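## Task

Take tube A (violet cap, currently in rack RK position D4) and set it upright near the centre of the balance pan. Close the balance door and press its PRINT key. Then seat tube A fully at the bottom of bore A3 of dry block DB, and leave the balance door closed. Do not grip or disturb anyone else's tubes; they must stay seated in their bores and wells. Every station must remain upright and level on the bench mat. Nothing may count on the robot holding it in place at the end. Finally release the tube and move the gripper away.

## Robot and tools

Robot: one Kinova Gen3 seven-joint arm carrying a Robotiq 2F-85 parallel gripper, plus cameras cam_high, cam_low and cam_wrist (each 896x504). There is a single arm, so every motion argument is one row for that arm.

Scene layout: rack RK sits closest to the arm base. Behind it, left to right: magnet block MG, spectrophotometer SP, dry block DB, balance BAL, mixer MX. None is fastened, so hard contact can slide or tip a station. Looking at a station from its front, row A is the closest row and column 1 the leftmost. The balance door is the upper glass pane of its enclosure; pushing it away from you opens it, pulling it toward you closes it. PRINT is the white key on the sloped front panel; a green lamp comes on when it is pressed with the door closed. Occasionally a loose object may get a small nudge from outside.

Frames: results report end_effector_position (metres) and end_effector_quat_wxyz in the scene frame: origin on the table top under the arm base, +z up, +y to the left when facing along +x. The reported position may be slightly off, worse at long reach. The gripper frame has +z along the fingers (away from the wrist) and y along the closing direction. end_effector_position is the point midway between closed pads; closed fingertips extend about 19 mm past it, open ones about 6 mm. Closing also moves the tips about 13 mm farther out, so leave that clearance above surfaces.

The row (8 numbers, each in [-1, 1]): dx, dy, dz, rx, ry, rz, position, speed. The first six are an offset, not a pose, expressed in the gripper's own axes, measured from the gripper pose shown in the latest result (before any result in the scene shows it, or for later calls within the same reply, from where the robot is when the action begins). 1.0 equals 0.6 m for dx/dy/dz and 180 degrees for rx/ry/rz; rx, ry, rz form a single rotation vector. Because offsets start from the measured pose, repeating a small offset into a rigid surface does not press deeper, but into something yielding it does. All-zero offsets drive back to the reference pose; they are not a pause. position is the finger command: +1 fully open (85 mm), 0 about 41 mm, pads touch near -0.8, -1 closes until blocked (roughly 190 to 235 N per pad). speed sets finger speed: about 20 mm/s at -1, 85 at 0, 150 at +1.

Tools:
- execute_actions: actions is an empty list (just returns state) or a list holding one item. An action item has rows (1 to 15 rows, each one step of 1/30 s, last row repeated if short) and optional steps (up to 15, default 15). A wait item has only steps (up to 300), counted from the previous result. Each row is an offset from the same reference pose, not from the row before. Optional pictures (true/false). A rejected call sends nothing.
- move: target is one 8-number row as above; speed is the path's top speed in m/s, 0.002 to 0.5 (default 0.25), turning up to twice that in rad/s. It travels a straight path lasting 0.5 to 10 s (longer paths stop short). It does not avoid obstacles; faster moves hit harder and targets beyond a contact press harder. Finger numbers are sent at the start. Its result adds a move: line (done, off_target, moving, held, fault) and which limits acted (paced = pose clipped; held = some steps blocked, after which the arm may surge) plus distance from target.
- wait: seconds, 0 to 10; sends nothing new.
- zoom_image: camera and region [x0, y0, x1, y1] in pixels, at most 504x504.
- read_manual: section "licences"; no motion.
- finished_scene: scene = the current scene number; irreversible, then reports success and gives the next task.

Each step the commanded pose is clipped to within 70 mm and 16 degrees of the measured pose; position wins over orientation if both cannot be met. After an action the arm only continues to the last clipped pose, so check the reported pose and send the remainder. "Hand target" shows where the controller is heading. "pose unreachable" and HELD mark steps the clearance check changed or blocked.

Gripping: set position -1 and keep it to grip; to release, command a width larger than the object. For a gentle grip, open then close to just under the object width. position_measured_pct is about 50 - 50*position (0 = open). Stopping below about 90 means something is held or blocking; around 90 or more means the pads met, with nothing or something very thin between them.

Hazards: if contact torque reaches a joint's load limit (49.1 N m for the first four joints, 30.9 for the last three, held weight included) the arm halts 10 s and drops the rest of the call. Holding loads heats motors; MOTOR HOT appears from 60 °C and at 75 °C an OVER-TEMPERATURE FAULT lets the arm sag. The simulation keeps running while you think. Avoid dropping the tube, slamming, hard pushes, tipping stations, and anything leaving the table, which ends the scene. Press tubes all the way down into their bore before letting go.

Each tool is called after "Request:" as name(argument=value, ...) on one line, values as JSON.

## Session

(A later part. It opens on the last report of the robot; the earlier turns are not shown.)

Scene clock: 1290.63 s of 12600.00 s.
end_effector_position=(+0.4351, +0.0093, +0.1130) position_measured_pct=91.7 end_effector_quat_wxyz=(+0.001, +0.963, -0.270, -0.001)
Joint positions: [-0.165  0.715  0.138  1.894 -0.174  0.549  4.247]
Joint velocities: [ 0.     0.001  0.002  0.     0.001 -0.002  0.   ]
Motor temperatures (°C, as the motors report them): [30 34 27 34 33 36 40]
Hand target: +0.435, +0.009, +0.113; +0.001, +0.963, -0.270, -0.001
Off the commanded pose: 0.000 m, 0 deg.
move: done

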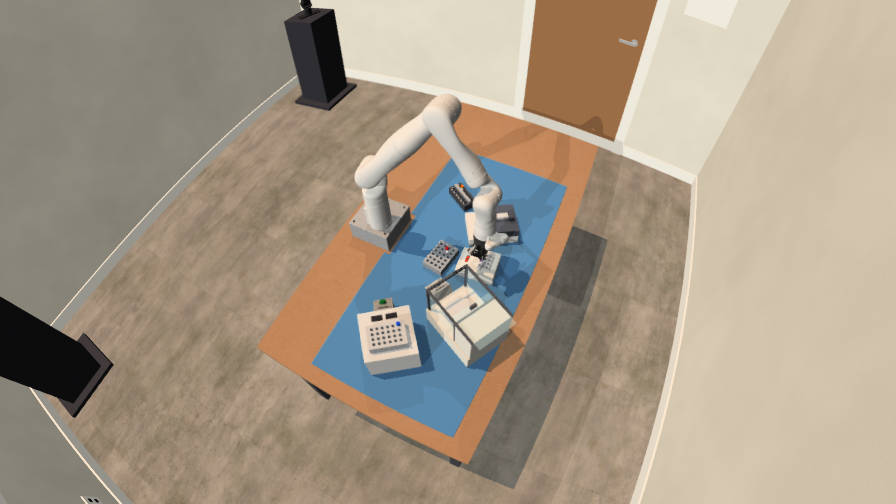

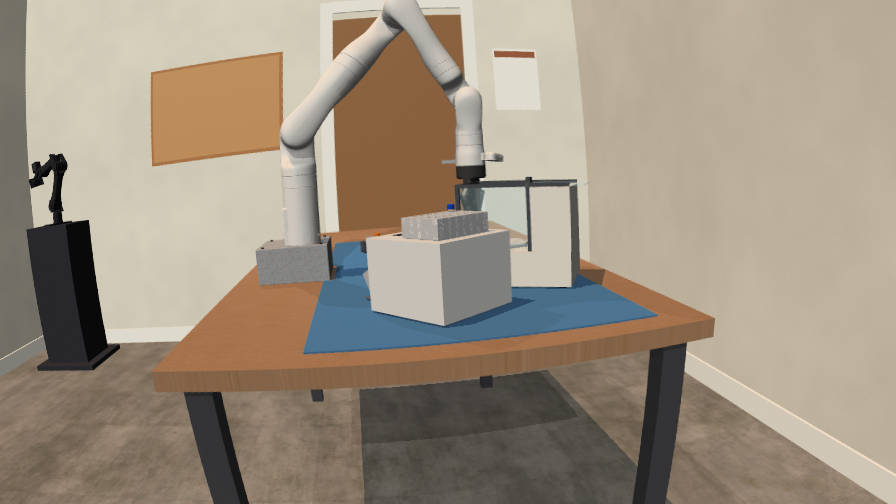

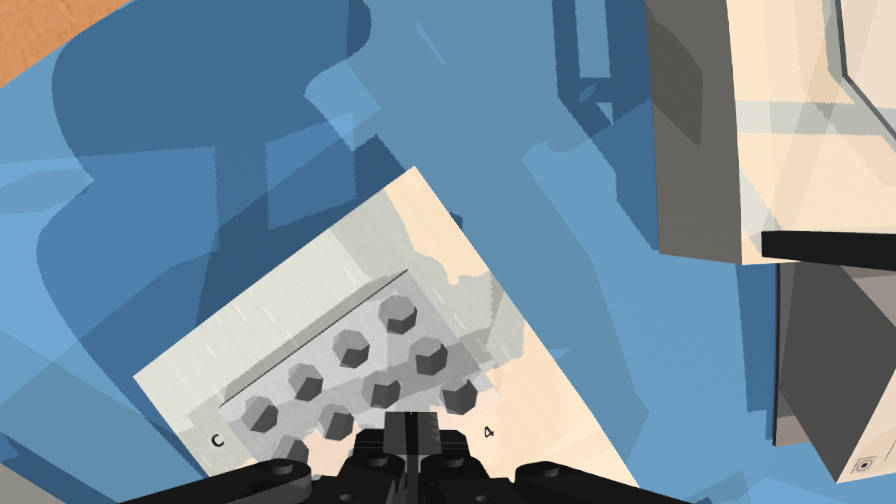

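Request:
move(target=[0,0,0.01,0,0,0,-1,0], speed=0.004)

Scene clock: 1294.67 s of 12600.00 s.
end_effector_position=(+0.4355, +0.0092, +0.1093) position_measured_pct=91.7 end_effector_quat_wxyz=(-0.000, +0.963, -0.270, +0.000)
Joint positions: [-0.162  0.722  0.135  1.897 -0.177  0.537  4.249]
Joint velocities: [ 0.    -0.     0.001  0.     0.001 -0.001  0.001]
Motor temperatures (°C, as the motors report them): [30 34 27 34 33 36 40]
Hand target: +0.435, +0.009, +0.107; +0.001, +0.963, -0.270, -0.001
Off the commanded pose: 0.002 m, 0 deg.
move: done

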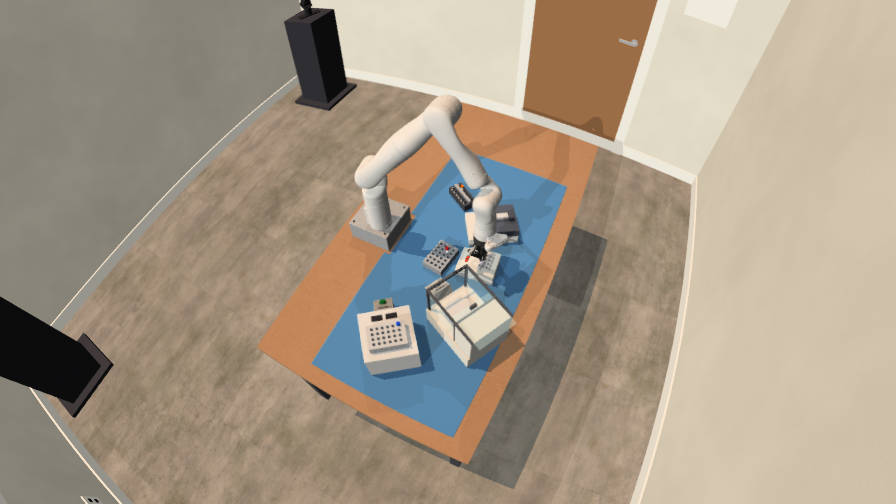

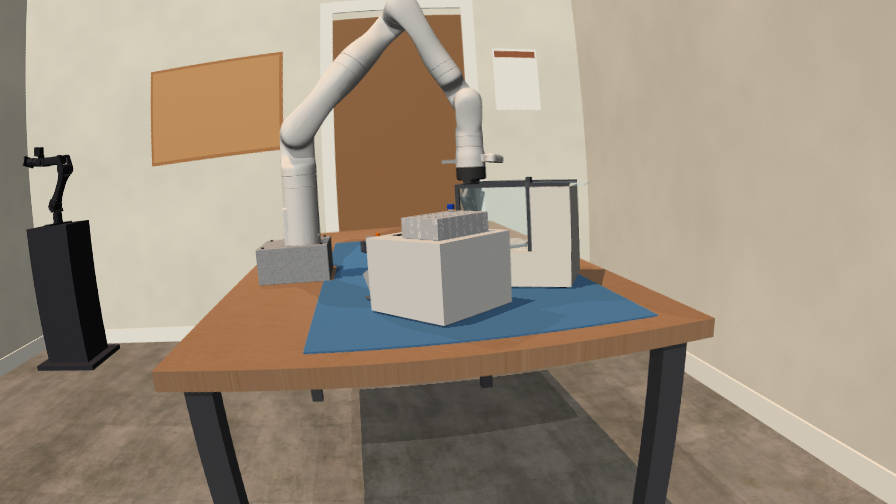

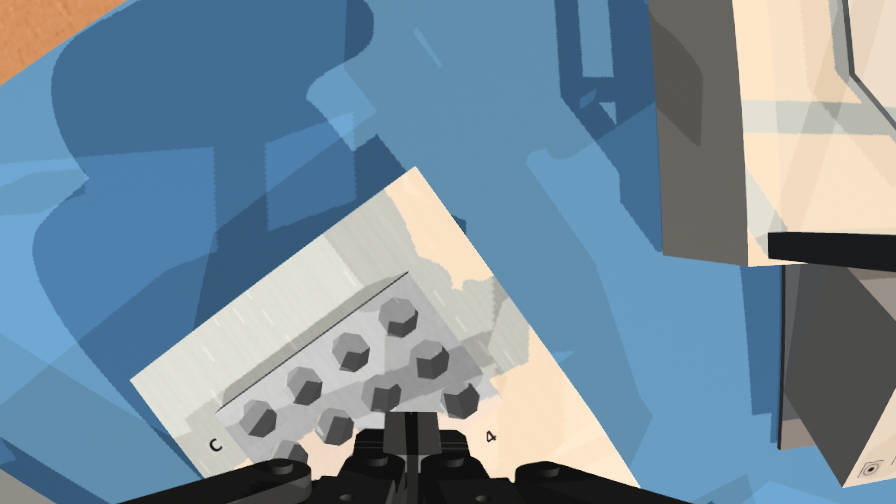

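Request:
move(target=[0,0,0.006,0,0,0,-1,0], speed=0.004)

Scene clock: 1298.23 s of 12600.00 s.
end_effector_position=(+0.4365, +0.0093, +0.1092) position_measured_pct=91.7 end_effector_quat_wxyz=(-0.001, +0.963, -0.271, +0.002)
Joint positions: [-0.161  0.722  0.133  1.898 -0.178  0.531  4.251]
Joint velocities: [ 0.    -0.     0.     0.001 -0.001 -0.002  0.001]
Motor temperatures (°C, as the motors report them): [30 34 27 34 33 36 40]
Hand target: +0.435, +0.009, +0.106; -0.000, +0.963, -0.270, +0.000
Off the commanded pose: 0.004 m, 0 deg.
move: off_target

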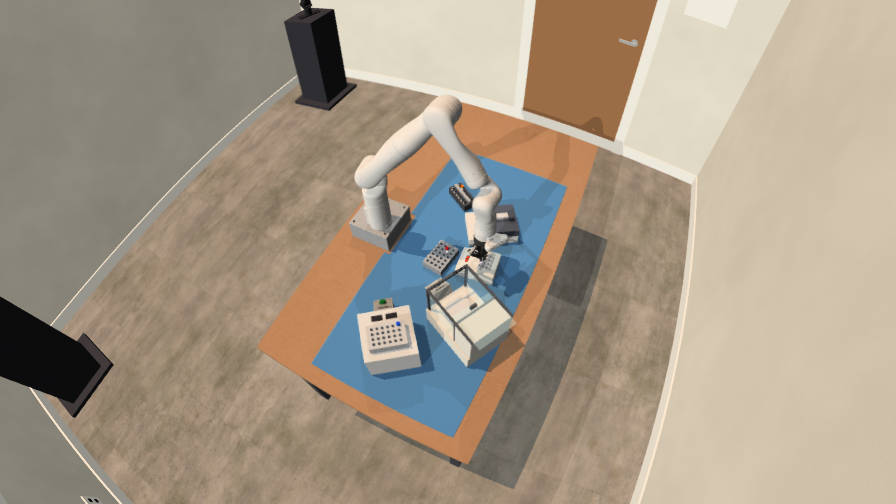

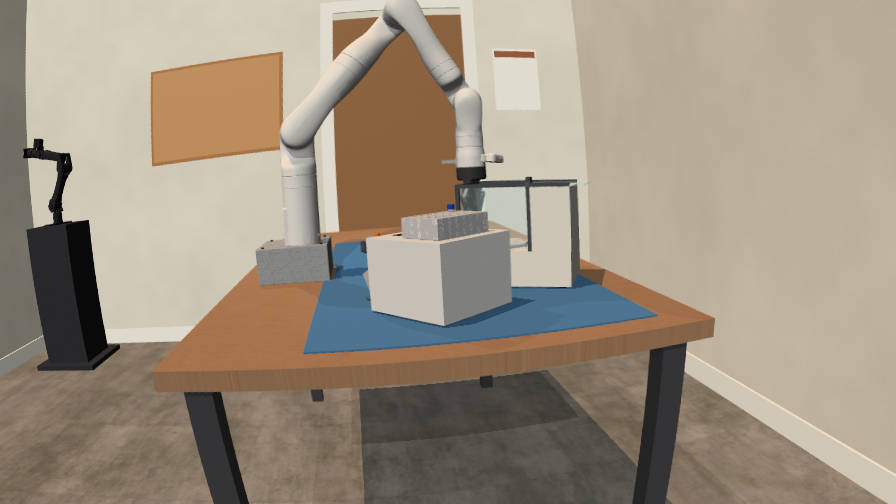

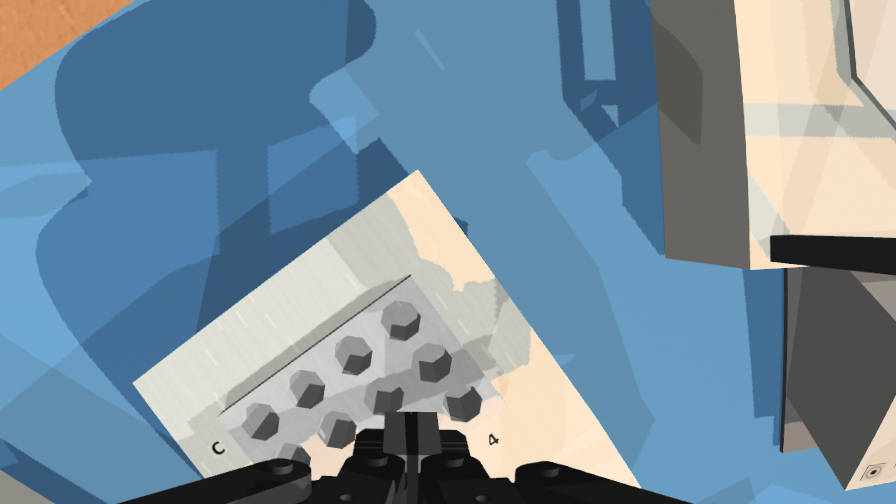

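Request:
move(target=[0,0,-0.265,0,0,0,-1,0], speed=0.12)

Scene clock: 1304.43 s of 12600.00 s.
end_effector_position=(+0.4353, +0.0092, +0.2678) position_measured_pct=91.7 end_effector_quat_wxyz=(-0.001, +0.963, -0.270, +0.002)
Joint positions: [-0.213  0.436  0.203  1.747 -0.106  0.968  4.189]
Joint velocities: [-0.001 -0.003 -0.001 -0.001  0.     0.003 -0.   ]
Motor temperatures (°C, as the motors report them): [30 34 27 34 33 36 40]
Hand target: +0.435, +0.009, +0.268; -0.001, +0.963, -0.270, +0.002
Off the commanded pose: 0.001 m, 0 deg.
move: done

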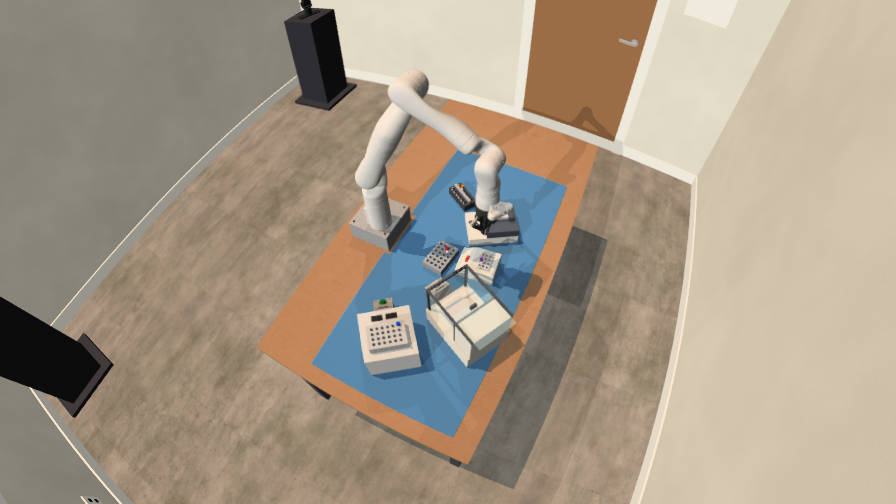

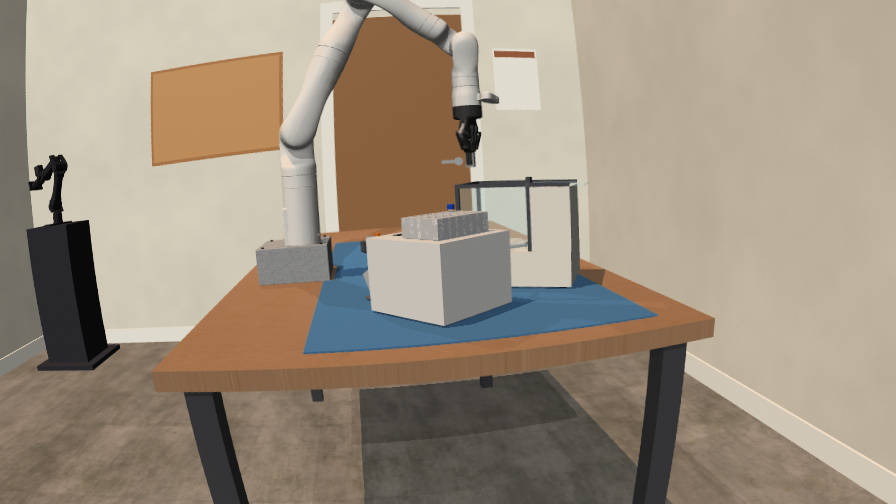

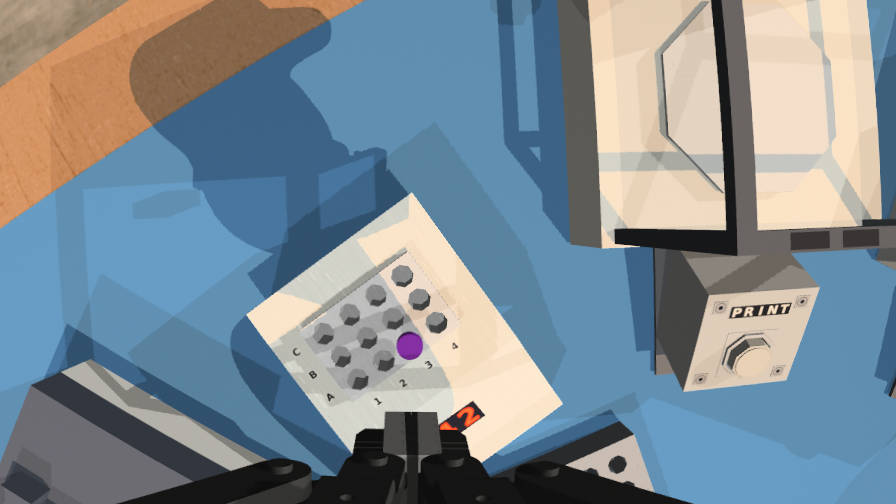

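Request:
move(target=[0.3615,0.301,0,0,0,-0.007,-1,0], speed=0.15)

Scene clock: 1311.57 s of 12600.00 s.
end_effector_position=(+0.5279, -0.2567, +0.2686) position_measured_pct=91.7 end_effector_quat_wxyz=(-0.002, +0.966, -0.260, +0.002)
Joint positions: [ 0.309  0.766  0.229  1.147 -0.171  1.246  4.71 ]
Joint velocities: [ 0.005  0.008  0.001 -0.007 -0.001  0.003  0.001]
Motor temperatures (°C, as the motors report them): [30 34 27 34 33 36 40]
Hand target: +0.528, -0.257, +0.268; -0.002, +0.966, -0.260, +0.002
Off the commanded pose: 0.002 m, 0 deg.
move: done

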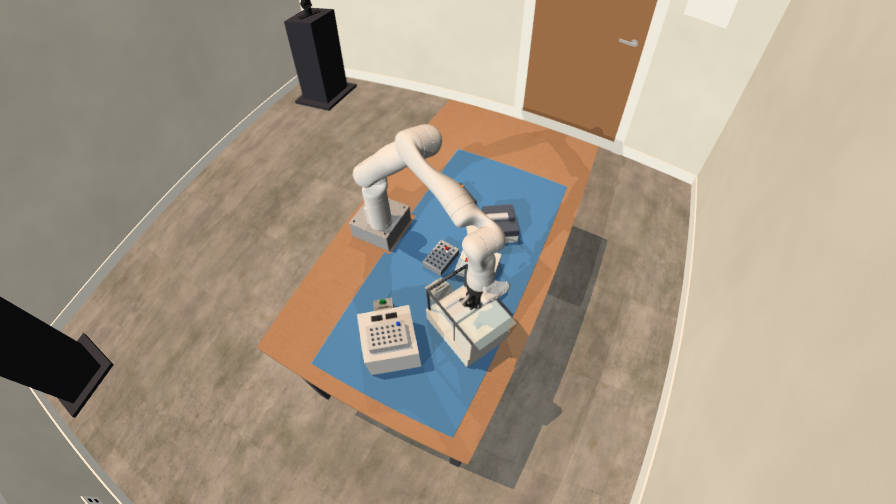

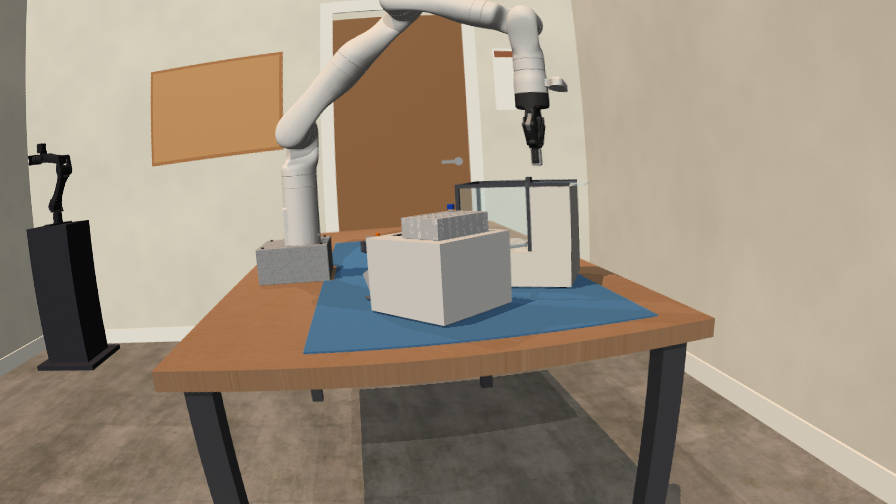

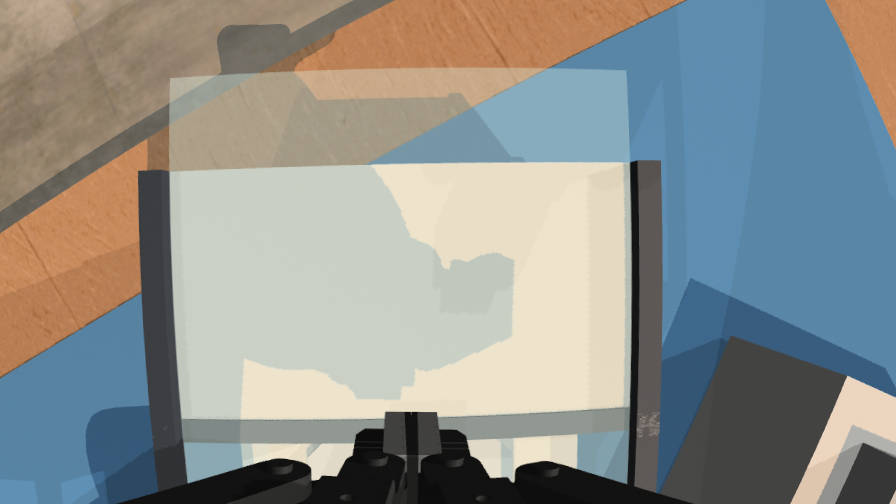

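Handle is hidden beneath/behind the fingers, as expected. Descend.

Request:
move(target=[0.003,0,0.048,0,0,0,-1,0], speed=0.03)

Request:
move(target=[-0.12,0,0.004,0,0,0,-1,0], speed=0.02)

Scene clock: 1316.37 s of 12600.00 s.
end_effector_position=(+0.5297, -0.2576, +0.2400) position_measured_pct=91.7 end_effector_quat_wxyz=(-0.002, +0.966, -0.260, +0.002)
Joint positions: [ 0.31   0.797  0.223  1.182 -0.176  1.179  4.715]
Joint velocities: [ 0.     0.002 -0.001  0.001 -0.001 -0.001 -0.   ]
Motor temperatures (°C, as the motors report them): [30 34 27 34 33 36 40]
Hand target: +0.530, -0.258, +0.240; -0.002, +0.966, -0.260, +0.002
Off the commanded pose: 0.000 m, 0 deg.
move: done

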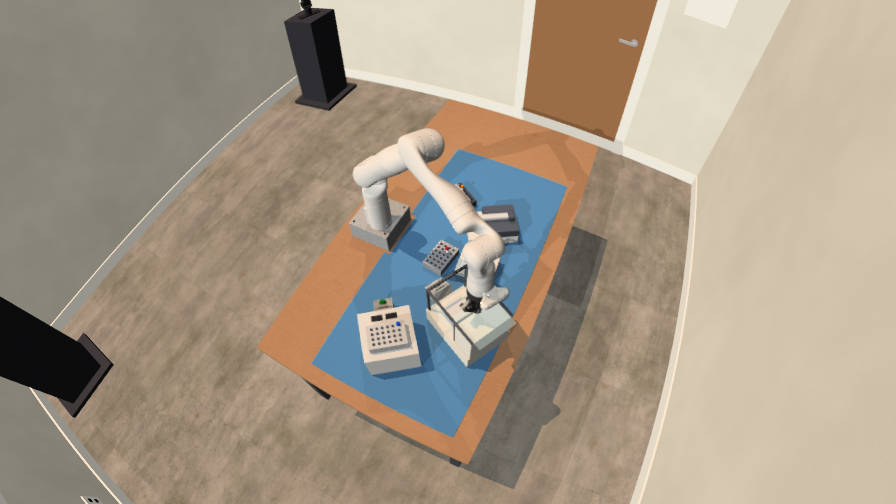

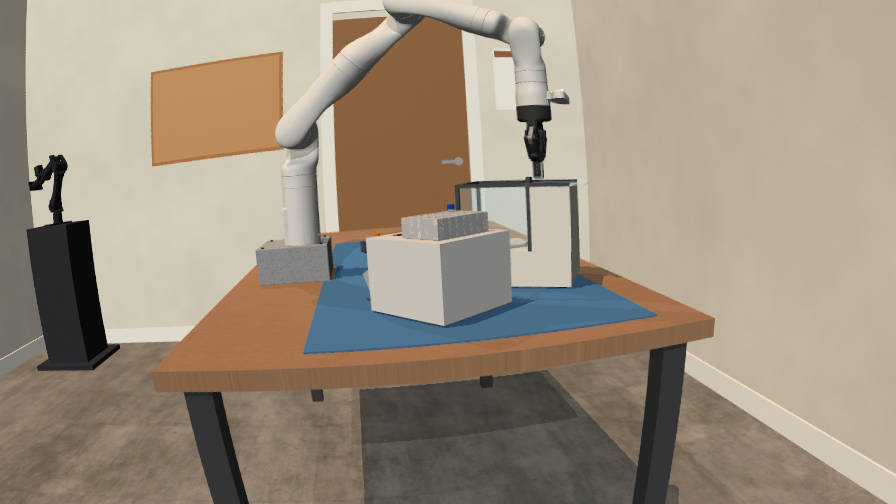

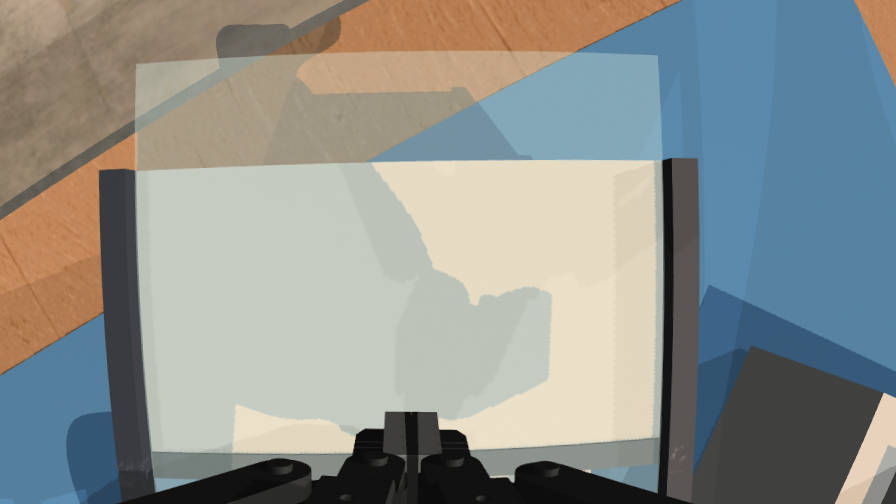

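Scene clock: 1320.23 s of 12600.00 s.
end_effector_position=(+0.4680, -0.2224, +0.2376) position_measured_pct=91.7 end_effector_quat_wxyz=(-0.002, +0.966, -0.260, +0.004)
Joint positions: [ 0.27   0.643  0.224  1.495 -0.161  1.018  4.715]
Joint velocities: [-0.001 -0.003  0.001  0.006  0.001 -0.003 -0.001]
Motor temperatures (°C, as the motors report them): [30 34 27 34 33 36 40]
Hand target: +0.467, -0.222, +0.237; -0.002, +0.966, -0.260, +0.002
Off the commanded pose: 0.001 m, 0 deg.
move: done

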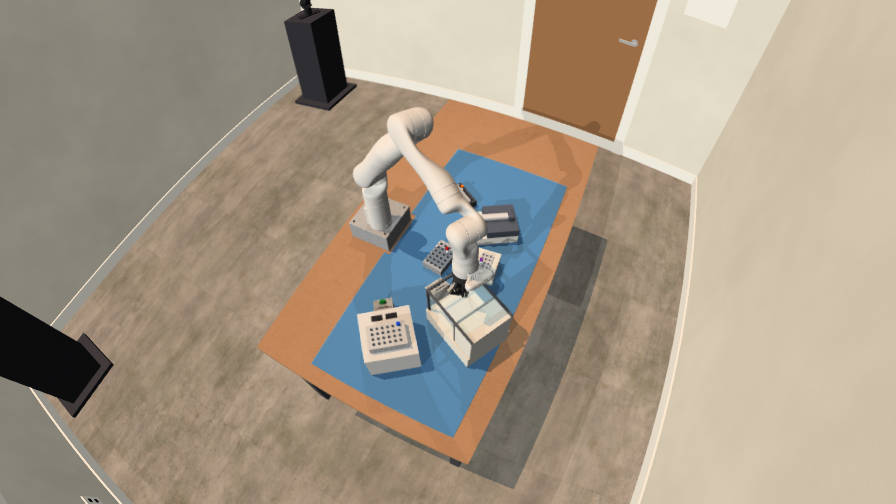

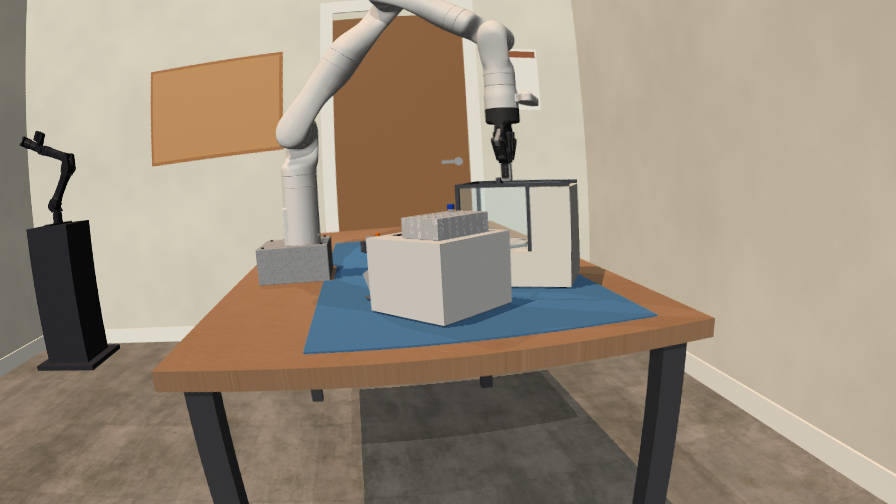

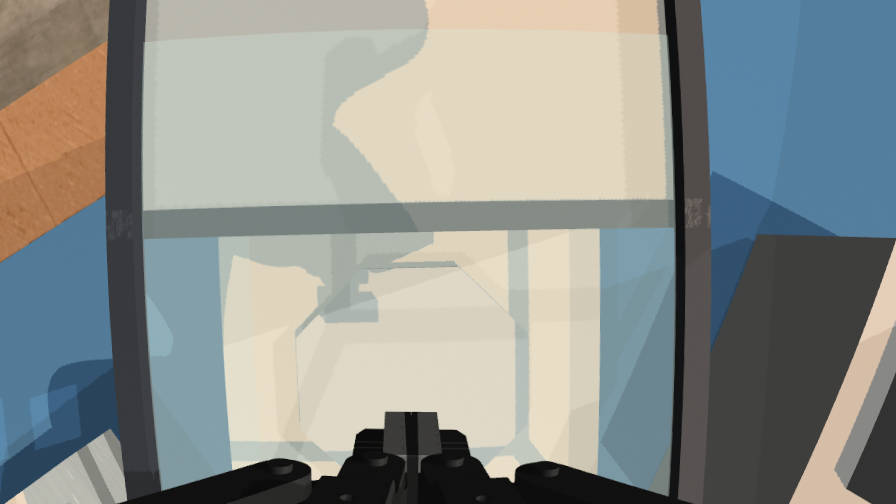

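Request:
move(target=[-0.083,0,-0.006,0,0,0,-1,0], speed=0.02)

Request:
move(target=[-0.013,0,-0.003,0,0,0,-1,0], speed=0.006)

Scene clock: 1326.73 s of 12600.00 s.
end_effector_position=(+0.4255, -0.1983, +0.2409) position_measured_pct=91.7 end_effector_quat_wxyz=(-0.001, +0.966, -0.260, +0.005)
Joint positions: [ 0.241  0.54   0.227  1.675 -0.148  0.937  4.703]
Joint velocities: [-0.001 -0.003 -0.001  0.005 -0.    -0.003 -0.001]
Motor temperatures (°C, as the motors report them): [30 34 27 34 33 36 40]
Hand target: +0.425, -0.198, +0.241; -0.002, +0.966, -0.260, +0.004
Off the commanded pose: 0.001 m, 0 deg.
move: done

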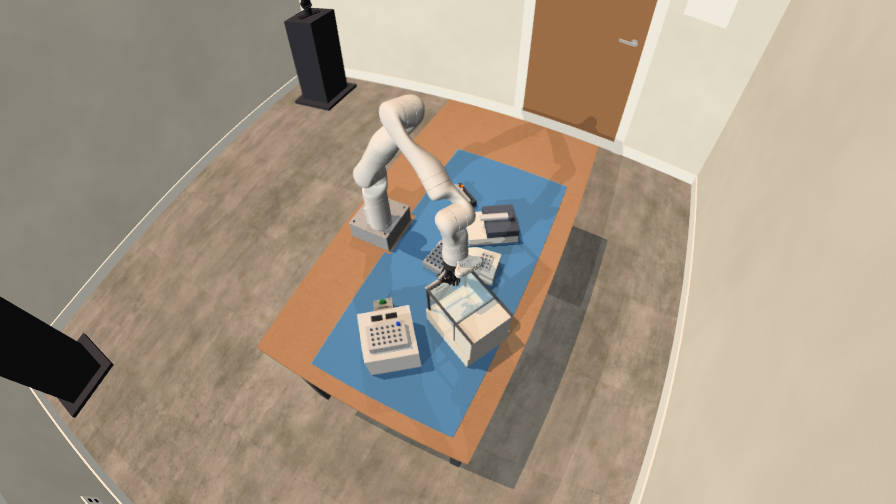

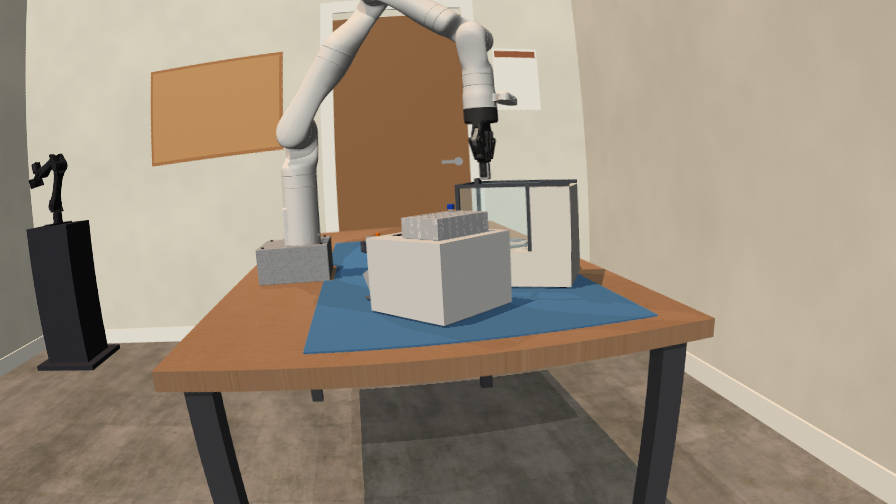

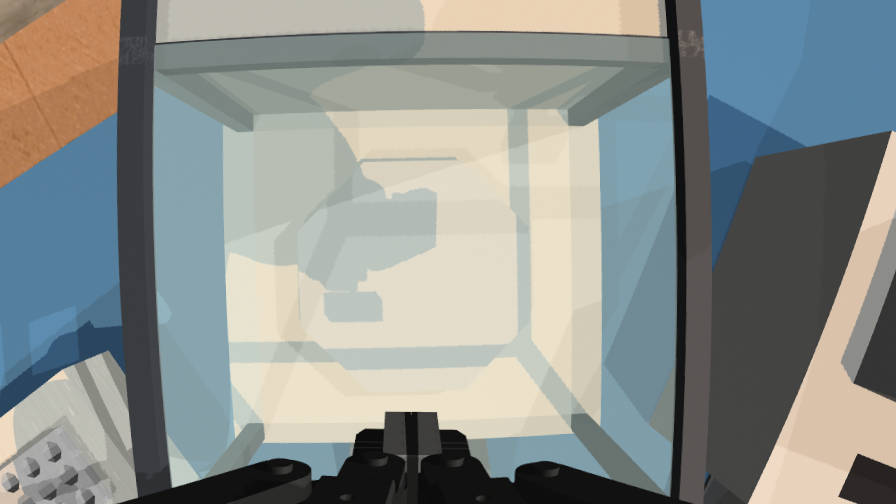

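Scene clock: 1328.30 s of 12600.00 s.
end_effector_position=(+0.4197, -0.1950, +0.2432) position_measured_pct=91.7 end_effector_quat_wxyz=(-0.001, +0.966, -0.260, +0.006)
Joint positions: [ 0.236  0.522  0.228  1.699 -0.145  0.928  4.7  ]
Joint velocities: [-0.    -0.001  0.     0.002  0.001 -0.001  0.   ]
Motor temperatures (°C, as the motors report them): [30 34 27 34 33 36 40]
Hand target: +0.419, -0.194, +0.243; -0.001, +0.966, -0.260, +0.005
Off the commanded pose: 0.001 m, 0 deg.
move: done

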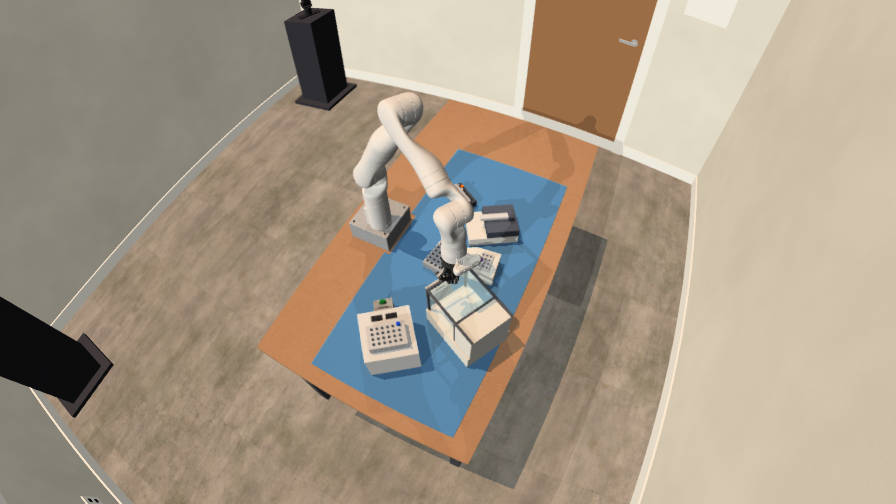

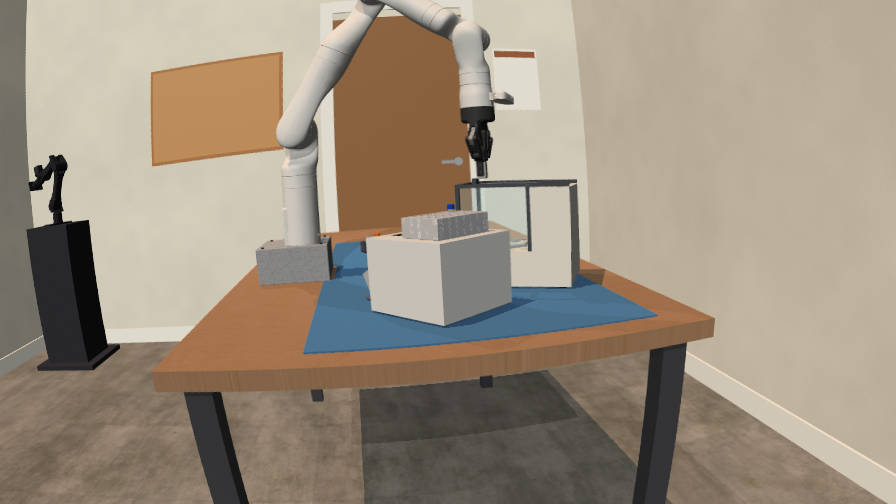

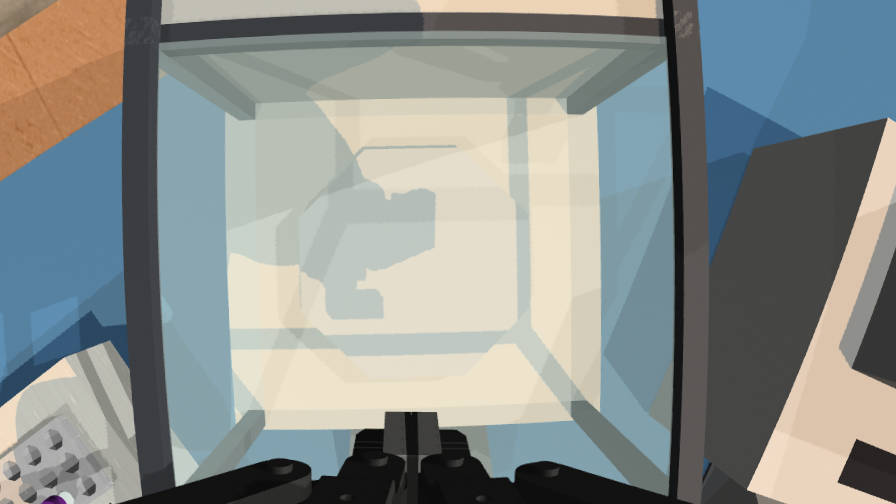

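Request:
move(target=[-0.01,0,0.005,0,0,0,-1,0], speed=0.006)

Scene clock: 1332.70 s of 12600.00 s.
end_effector_position=(+0.4180, -0.1940, +0.2430) position_measured_pct=91.7 end_effector_quat_wxyz=(+0.000, +0.965, -0.260, +0.012)
Joint positions: [ 0.234  0.511  0.228  1.719 -0.145  0.907  4.7  ]
Joint velocities: [-0.    -0.001  0.     0.003  0.    -0.002  0.001]
Motor temperatures (°C, as the motors report them): [30 34 27 34 33 36 40]
Hand target: +0.415, -0.192, +0.240; -0.001, +0.966, -0.260, +0.006
Off the commanded pose: 0.005 m, 1 deg.
move: off_target

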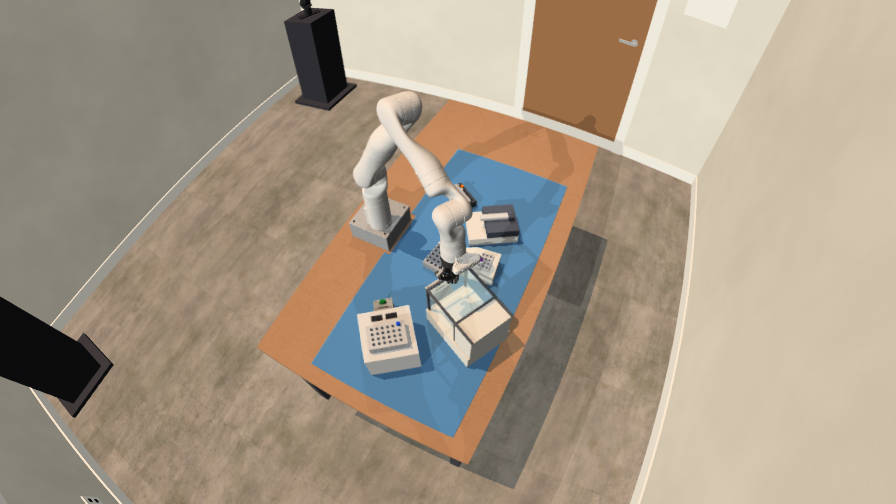

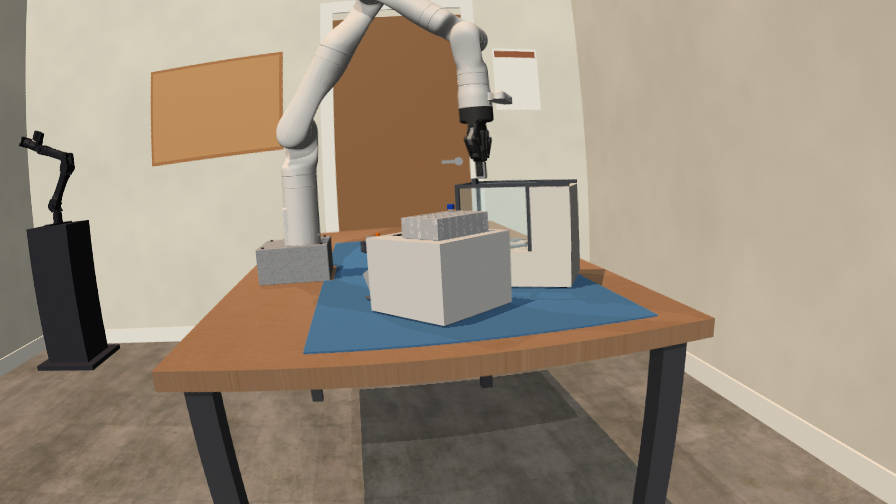

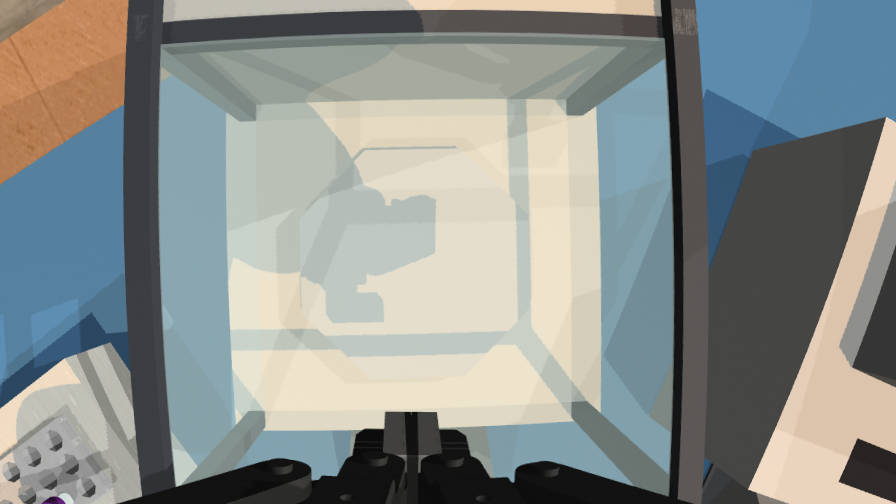

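At the stop. Back off and up.

Request:
move(target=[0.012,0,-0.01,0,0,0,-1,0], speed=0.02)

Request:
move(target=[-0.08,0,-0.08,0,0,0,-1,0], speed=0.1)

Scene clock: 1336.47 s of 12600.00 s.
end_effector_position=(+0.4241, -0.1975, +0.2492) position_measured_pct=91.7 end_effector_quat_wxyz=(+0.000, +0.965, -0.260, +0.012)
Joint positions: [ 0.236  0.516  0.23   1.686 -0.144  0.935  4.7  ]
Joint velocities: [ 0.001  0.001 -0.    -0.004 -0.     0.006  0.   ]
Motor temperatures (°C, as the motors report them): [30 34 27 34 33 36 40]
Hand target: +0.424, -0.198, +0.249; +0.000, +0.965, -0.260, +0.012
Off the commanded pose: 0.000 m, 0 deg.
move: done

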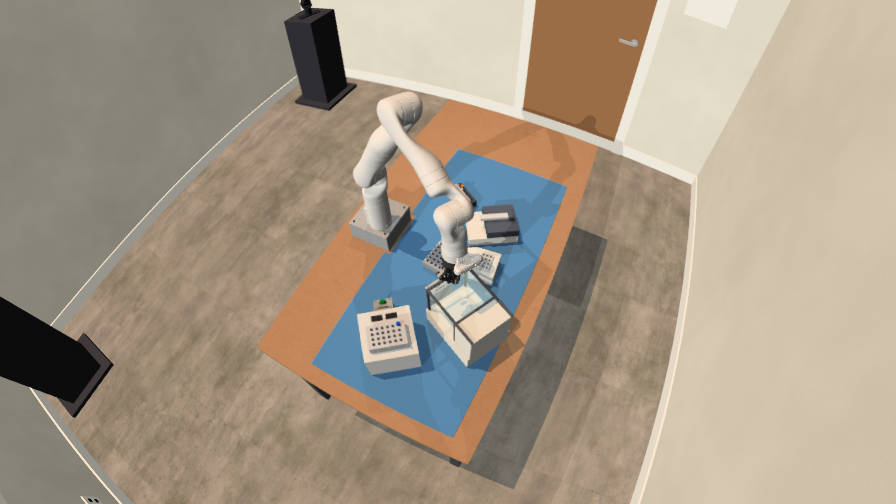

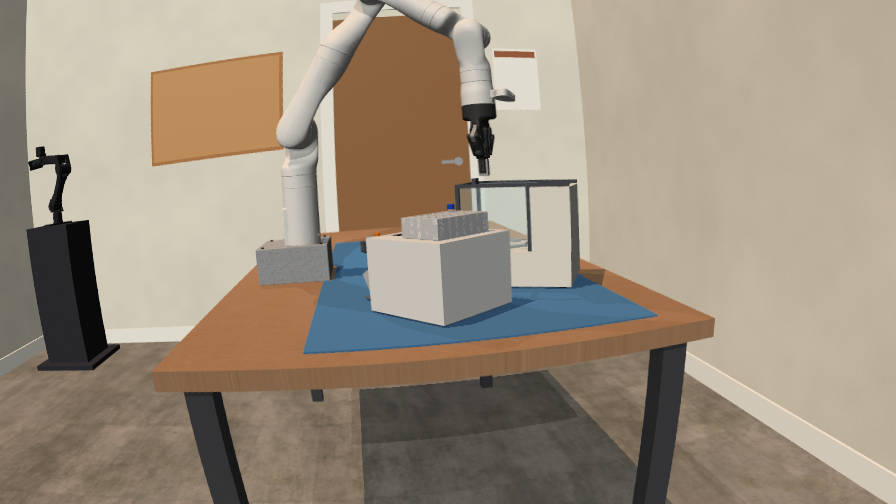

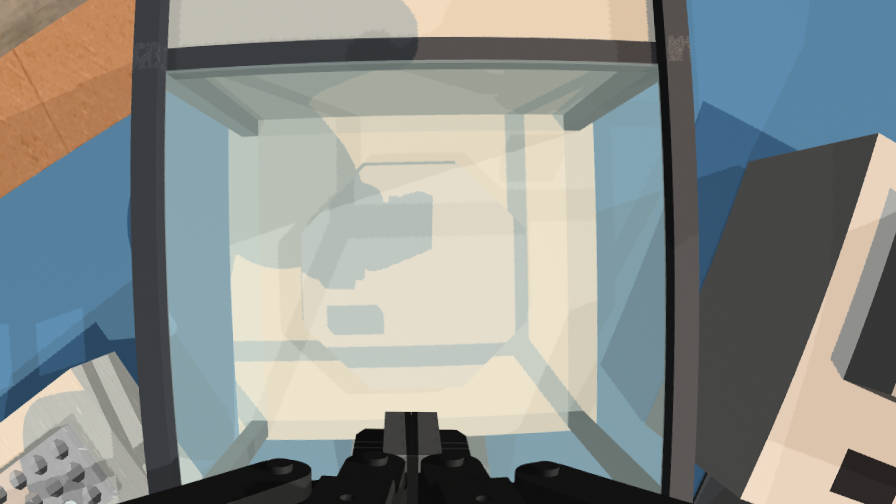

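Scene clock: 1337.57 s of 12600.00 s.
end_effector_position=(+0.3812, -0.1733, +0.2956) position_measured_pct=91.7 end_effector_quat_wxyz=(+0.000, +0.965, -0.260, +0.012)
Joint positions: [ 0.193  0.354  0.246  1.775 -0.103  1.004  4.656]
Joint velocities: [-0.002 -0.006 -0.     0.    -0.    -0.001 -0.001]
Motor temperatures (°C, as the motors report them): [30 34 27 34 33 36 40]
Hand target: +0.381, -0.173, +0.296; +0.000, +0.966, -0.260, +0.012
Off the commanded pose: 0.001 m, 0 deg.
move: done

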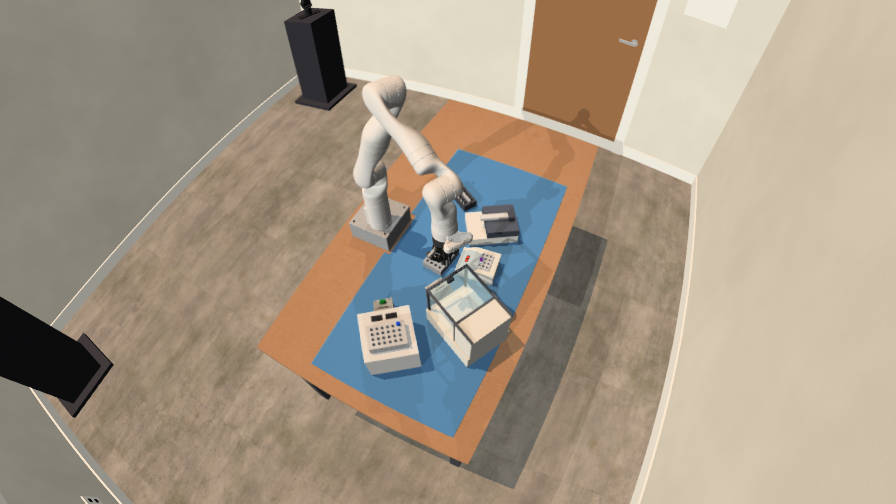

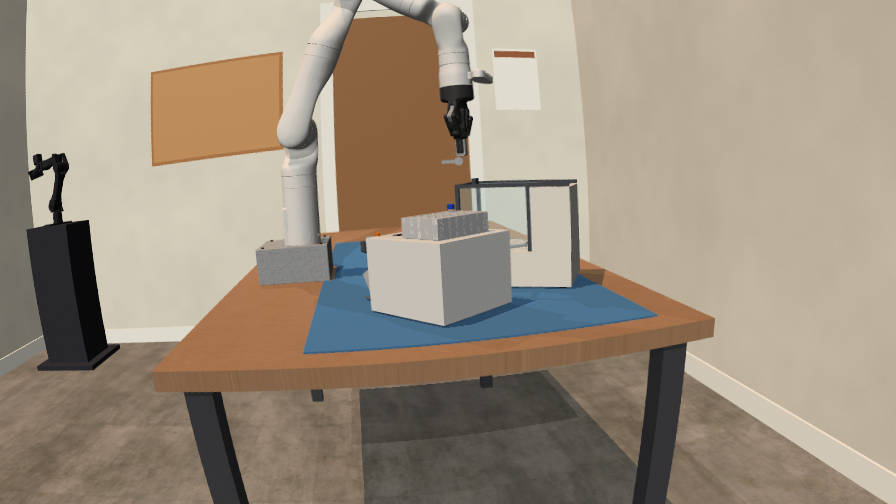

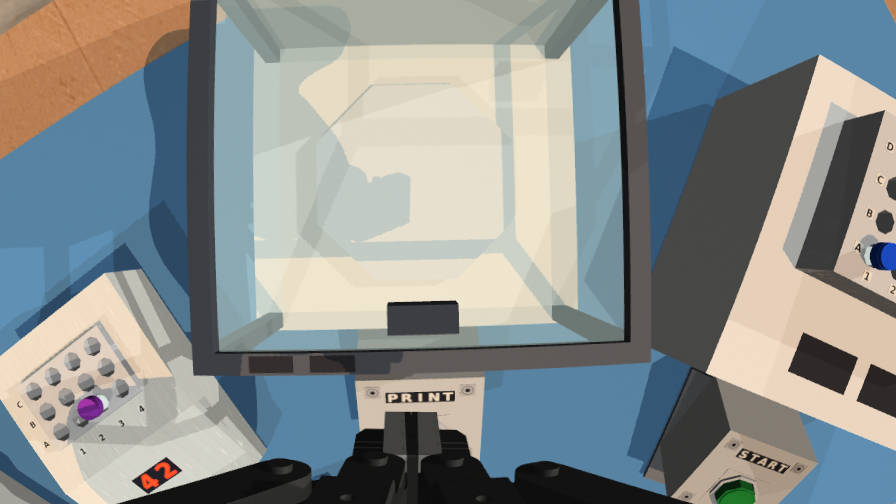

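Door is shut.

Request:
finished_scene(scene=1)

The scene is finished: the task was done.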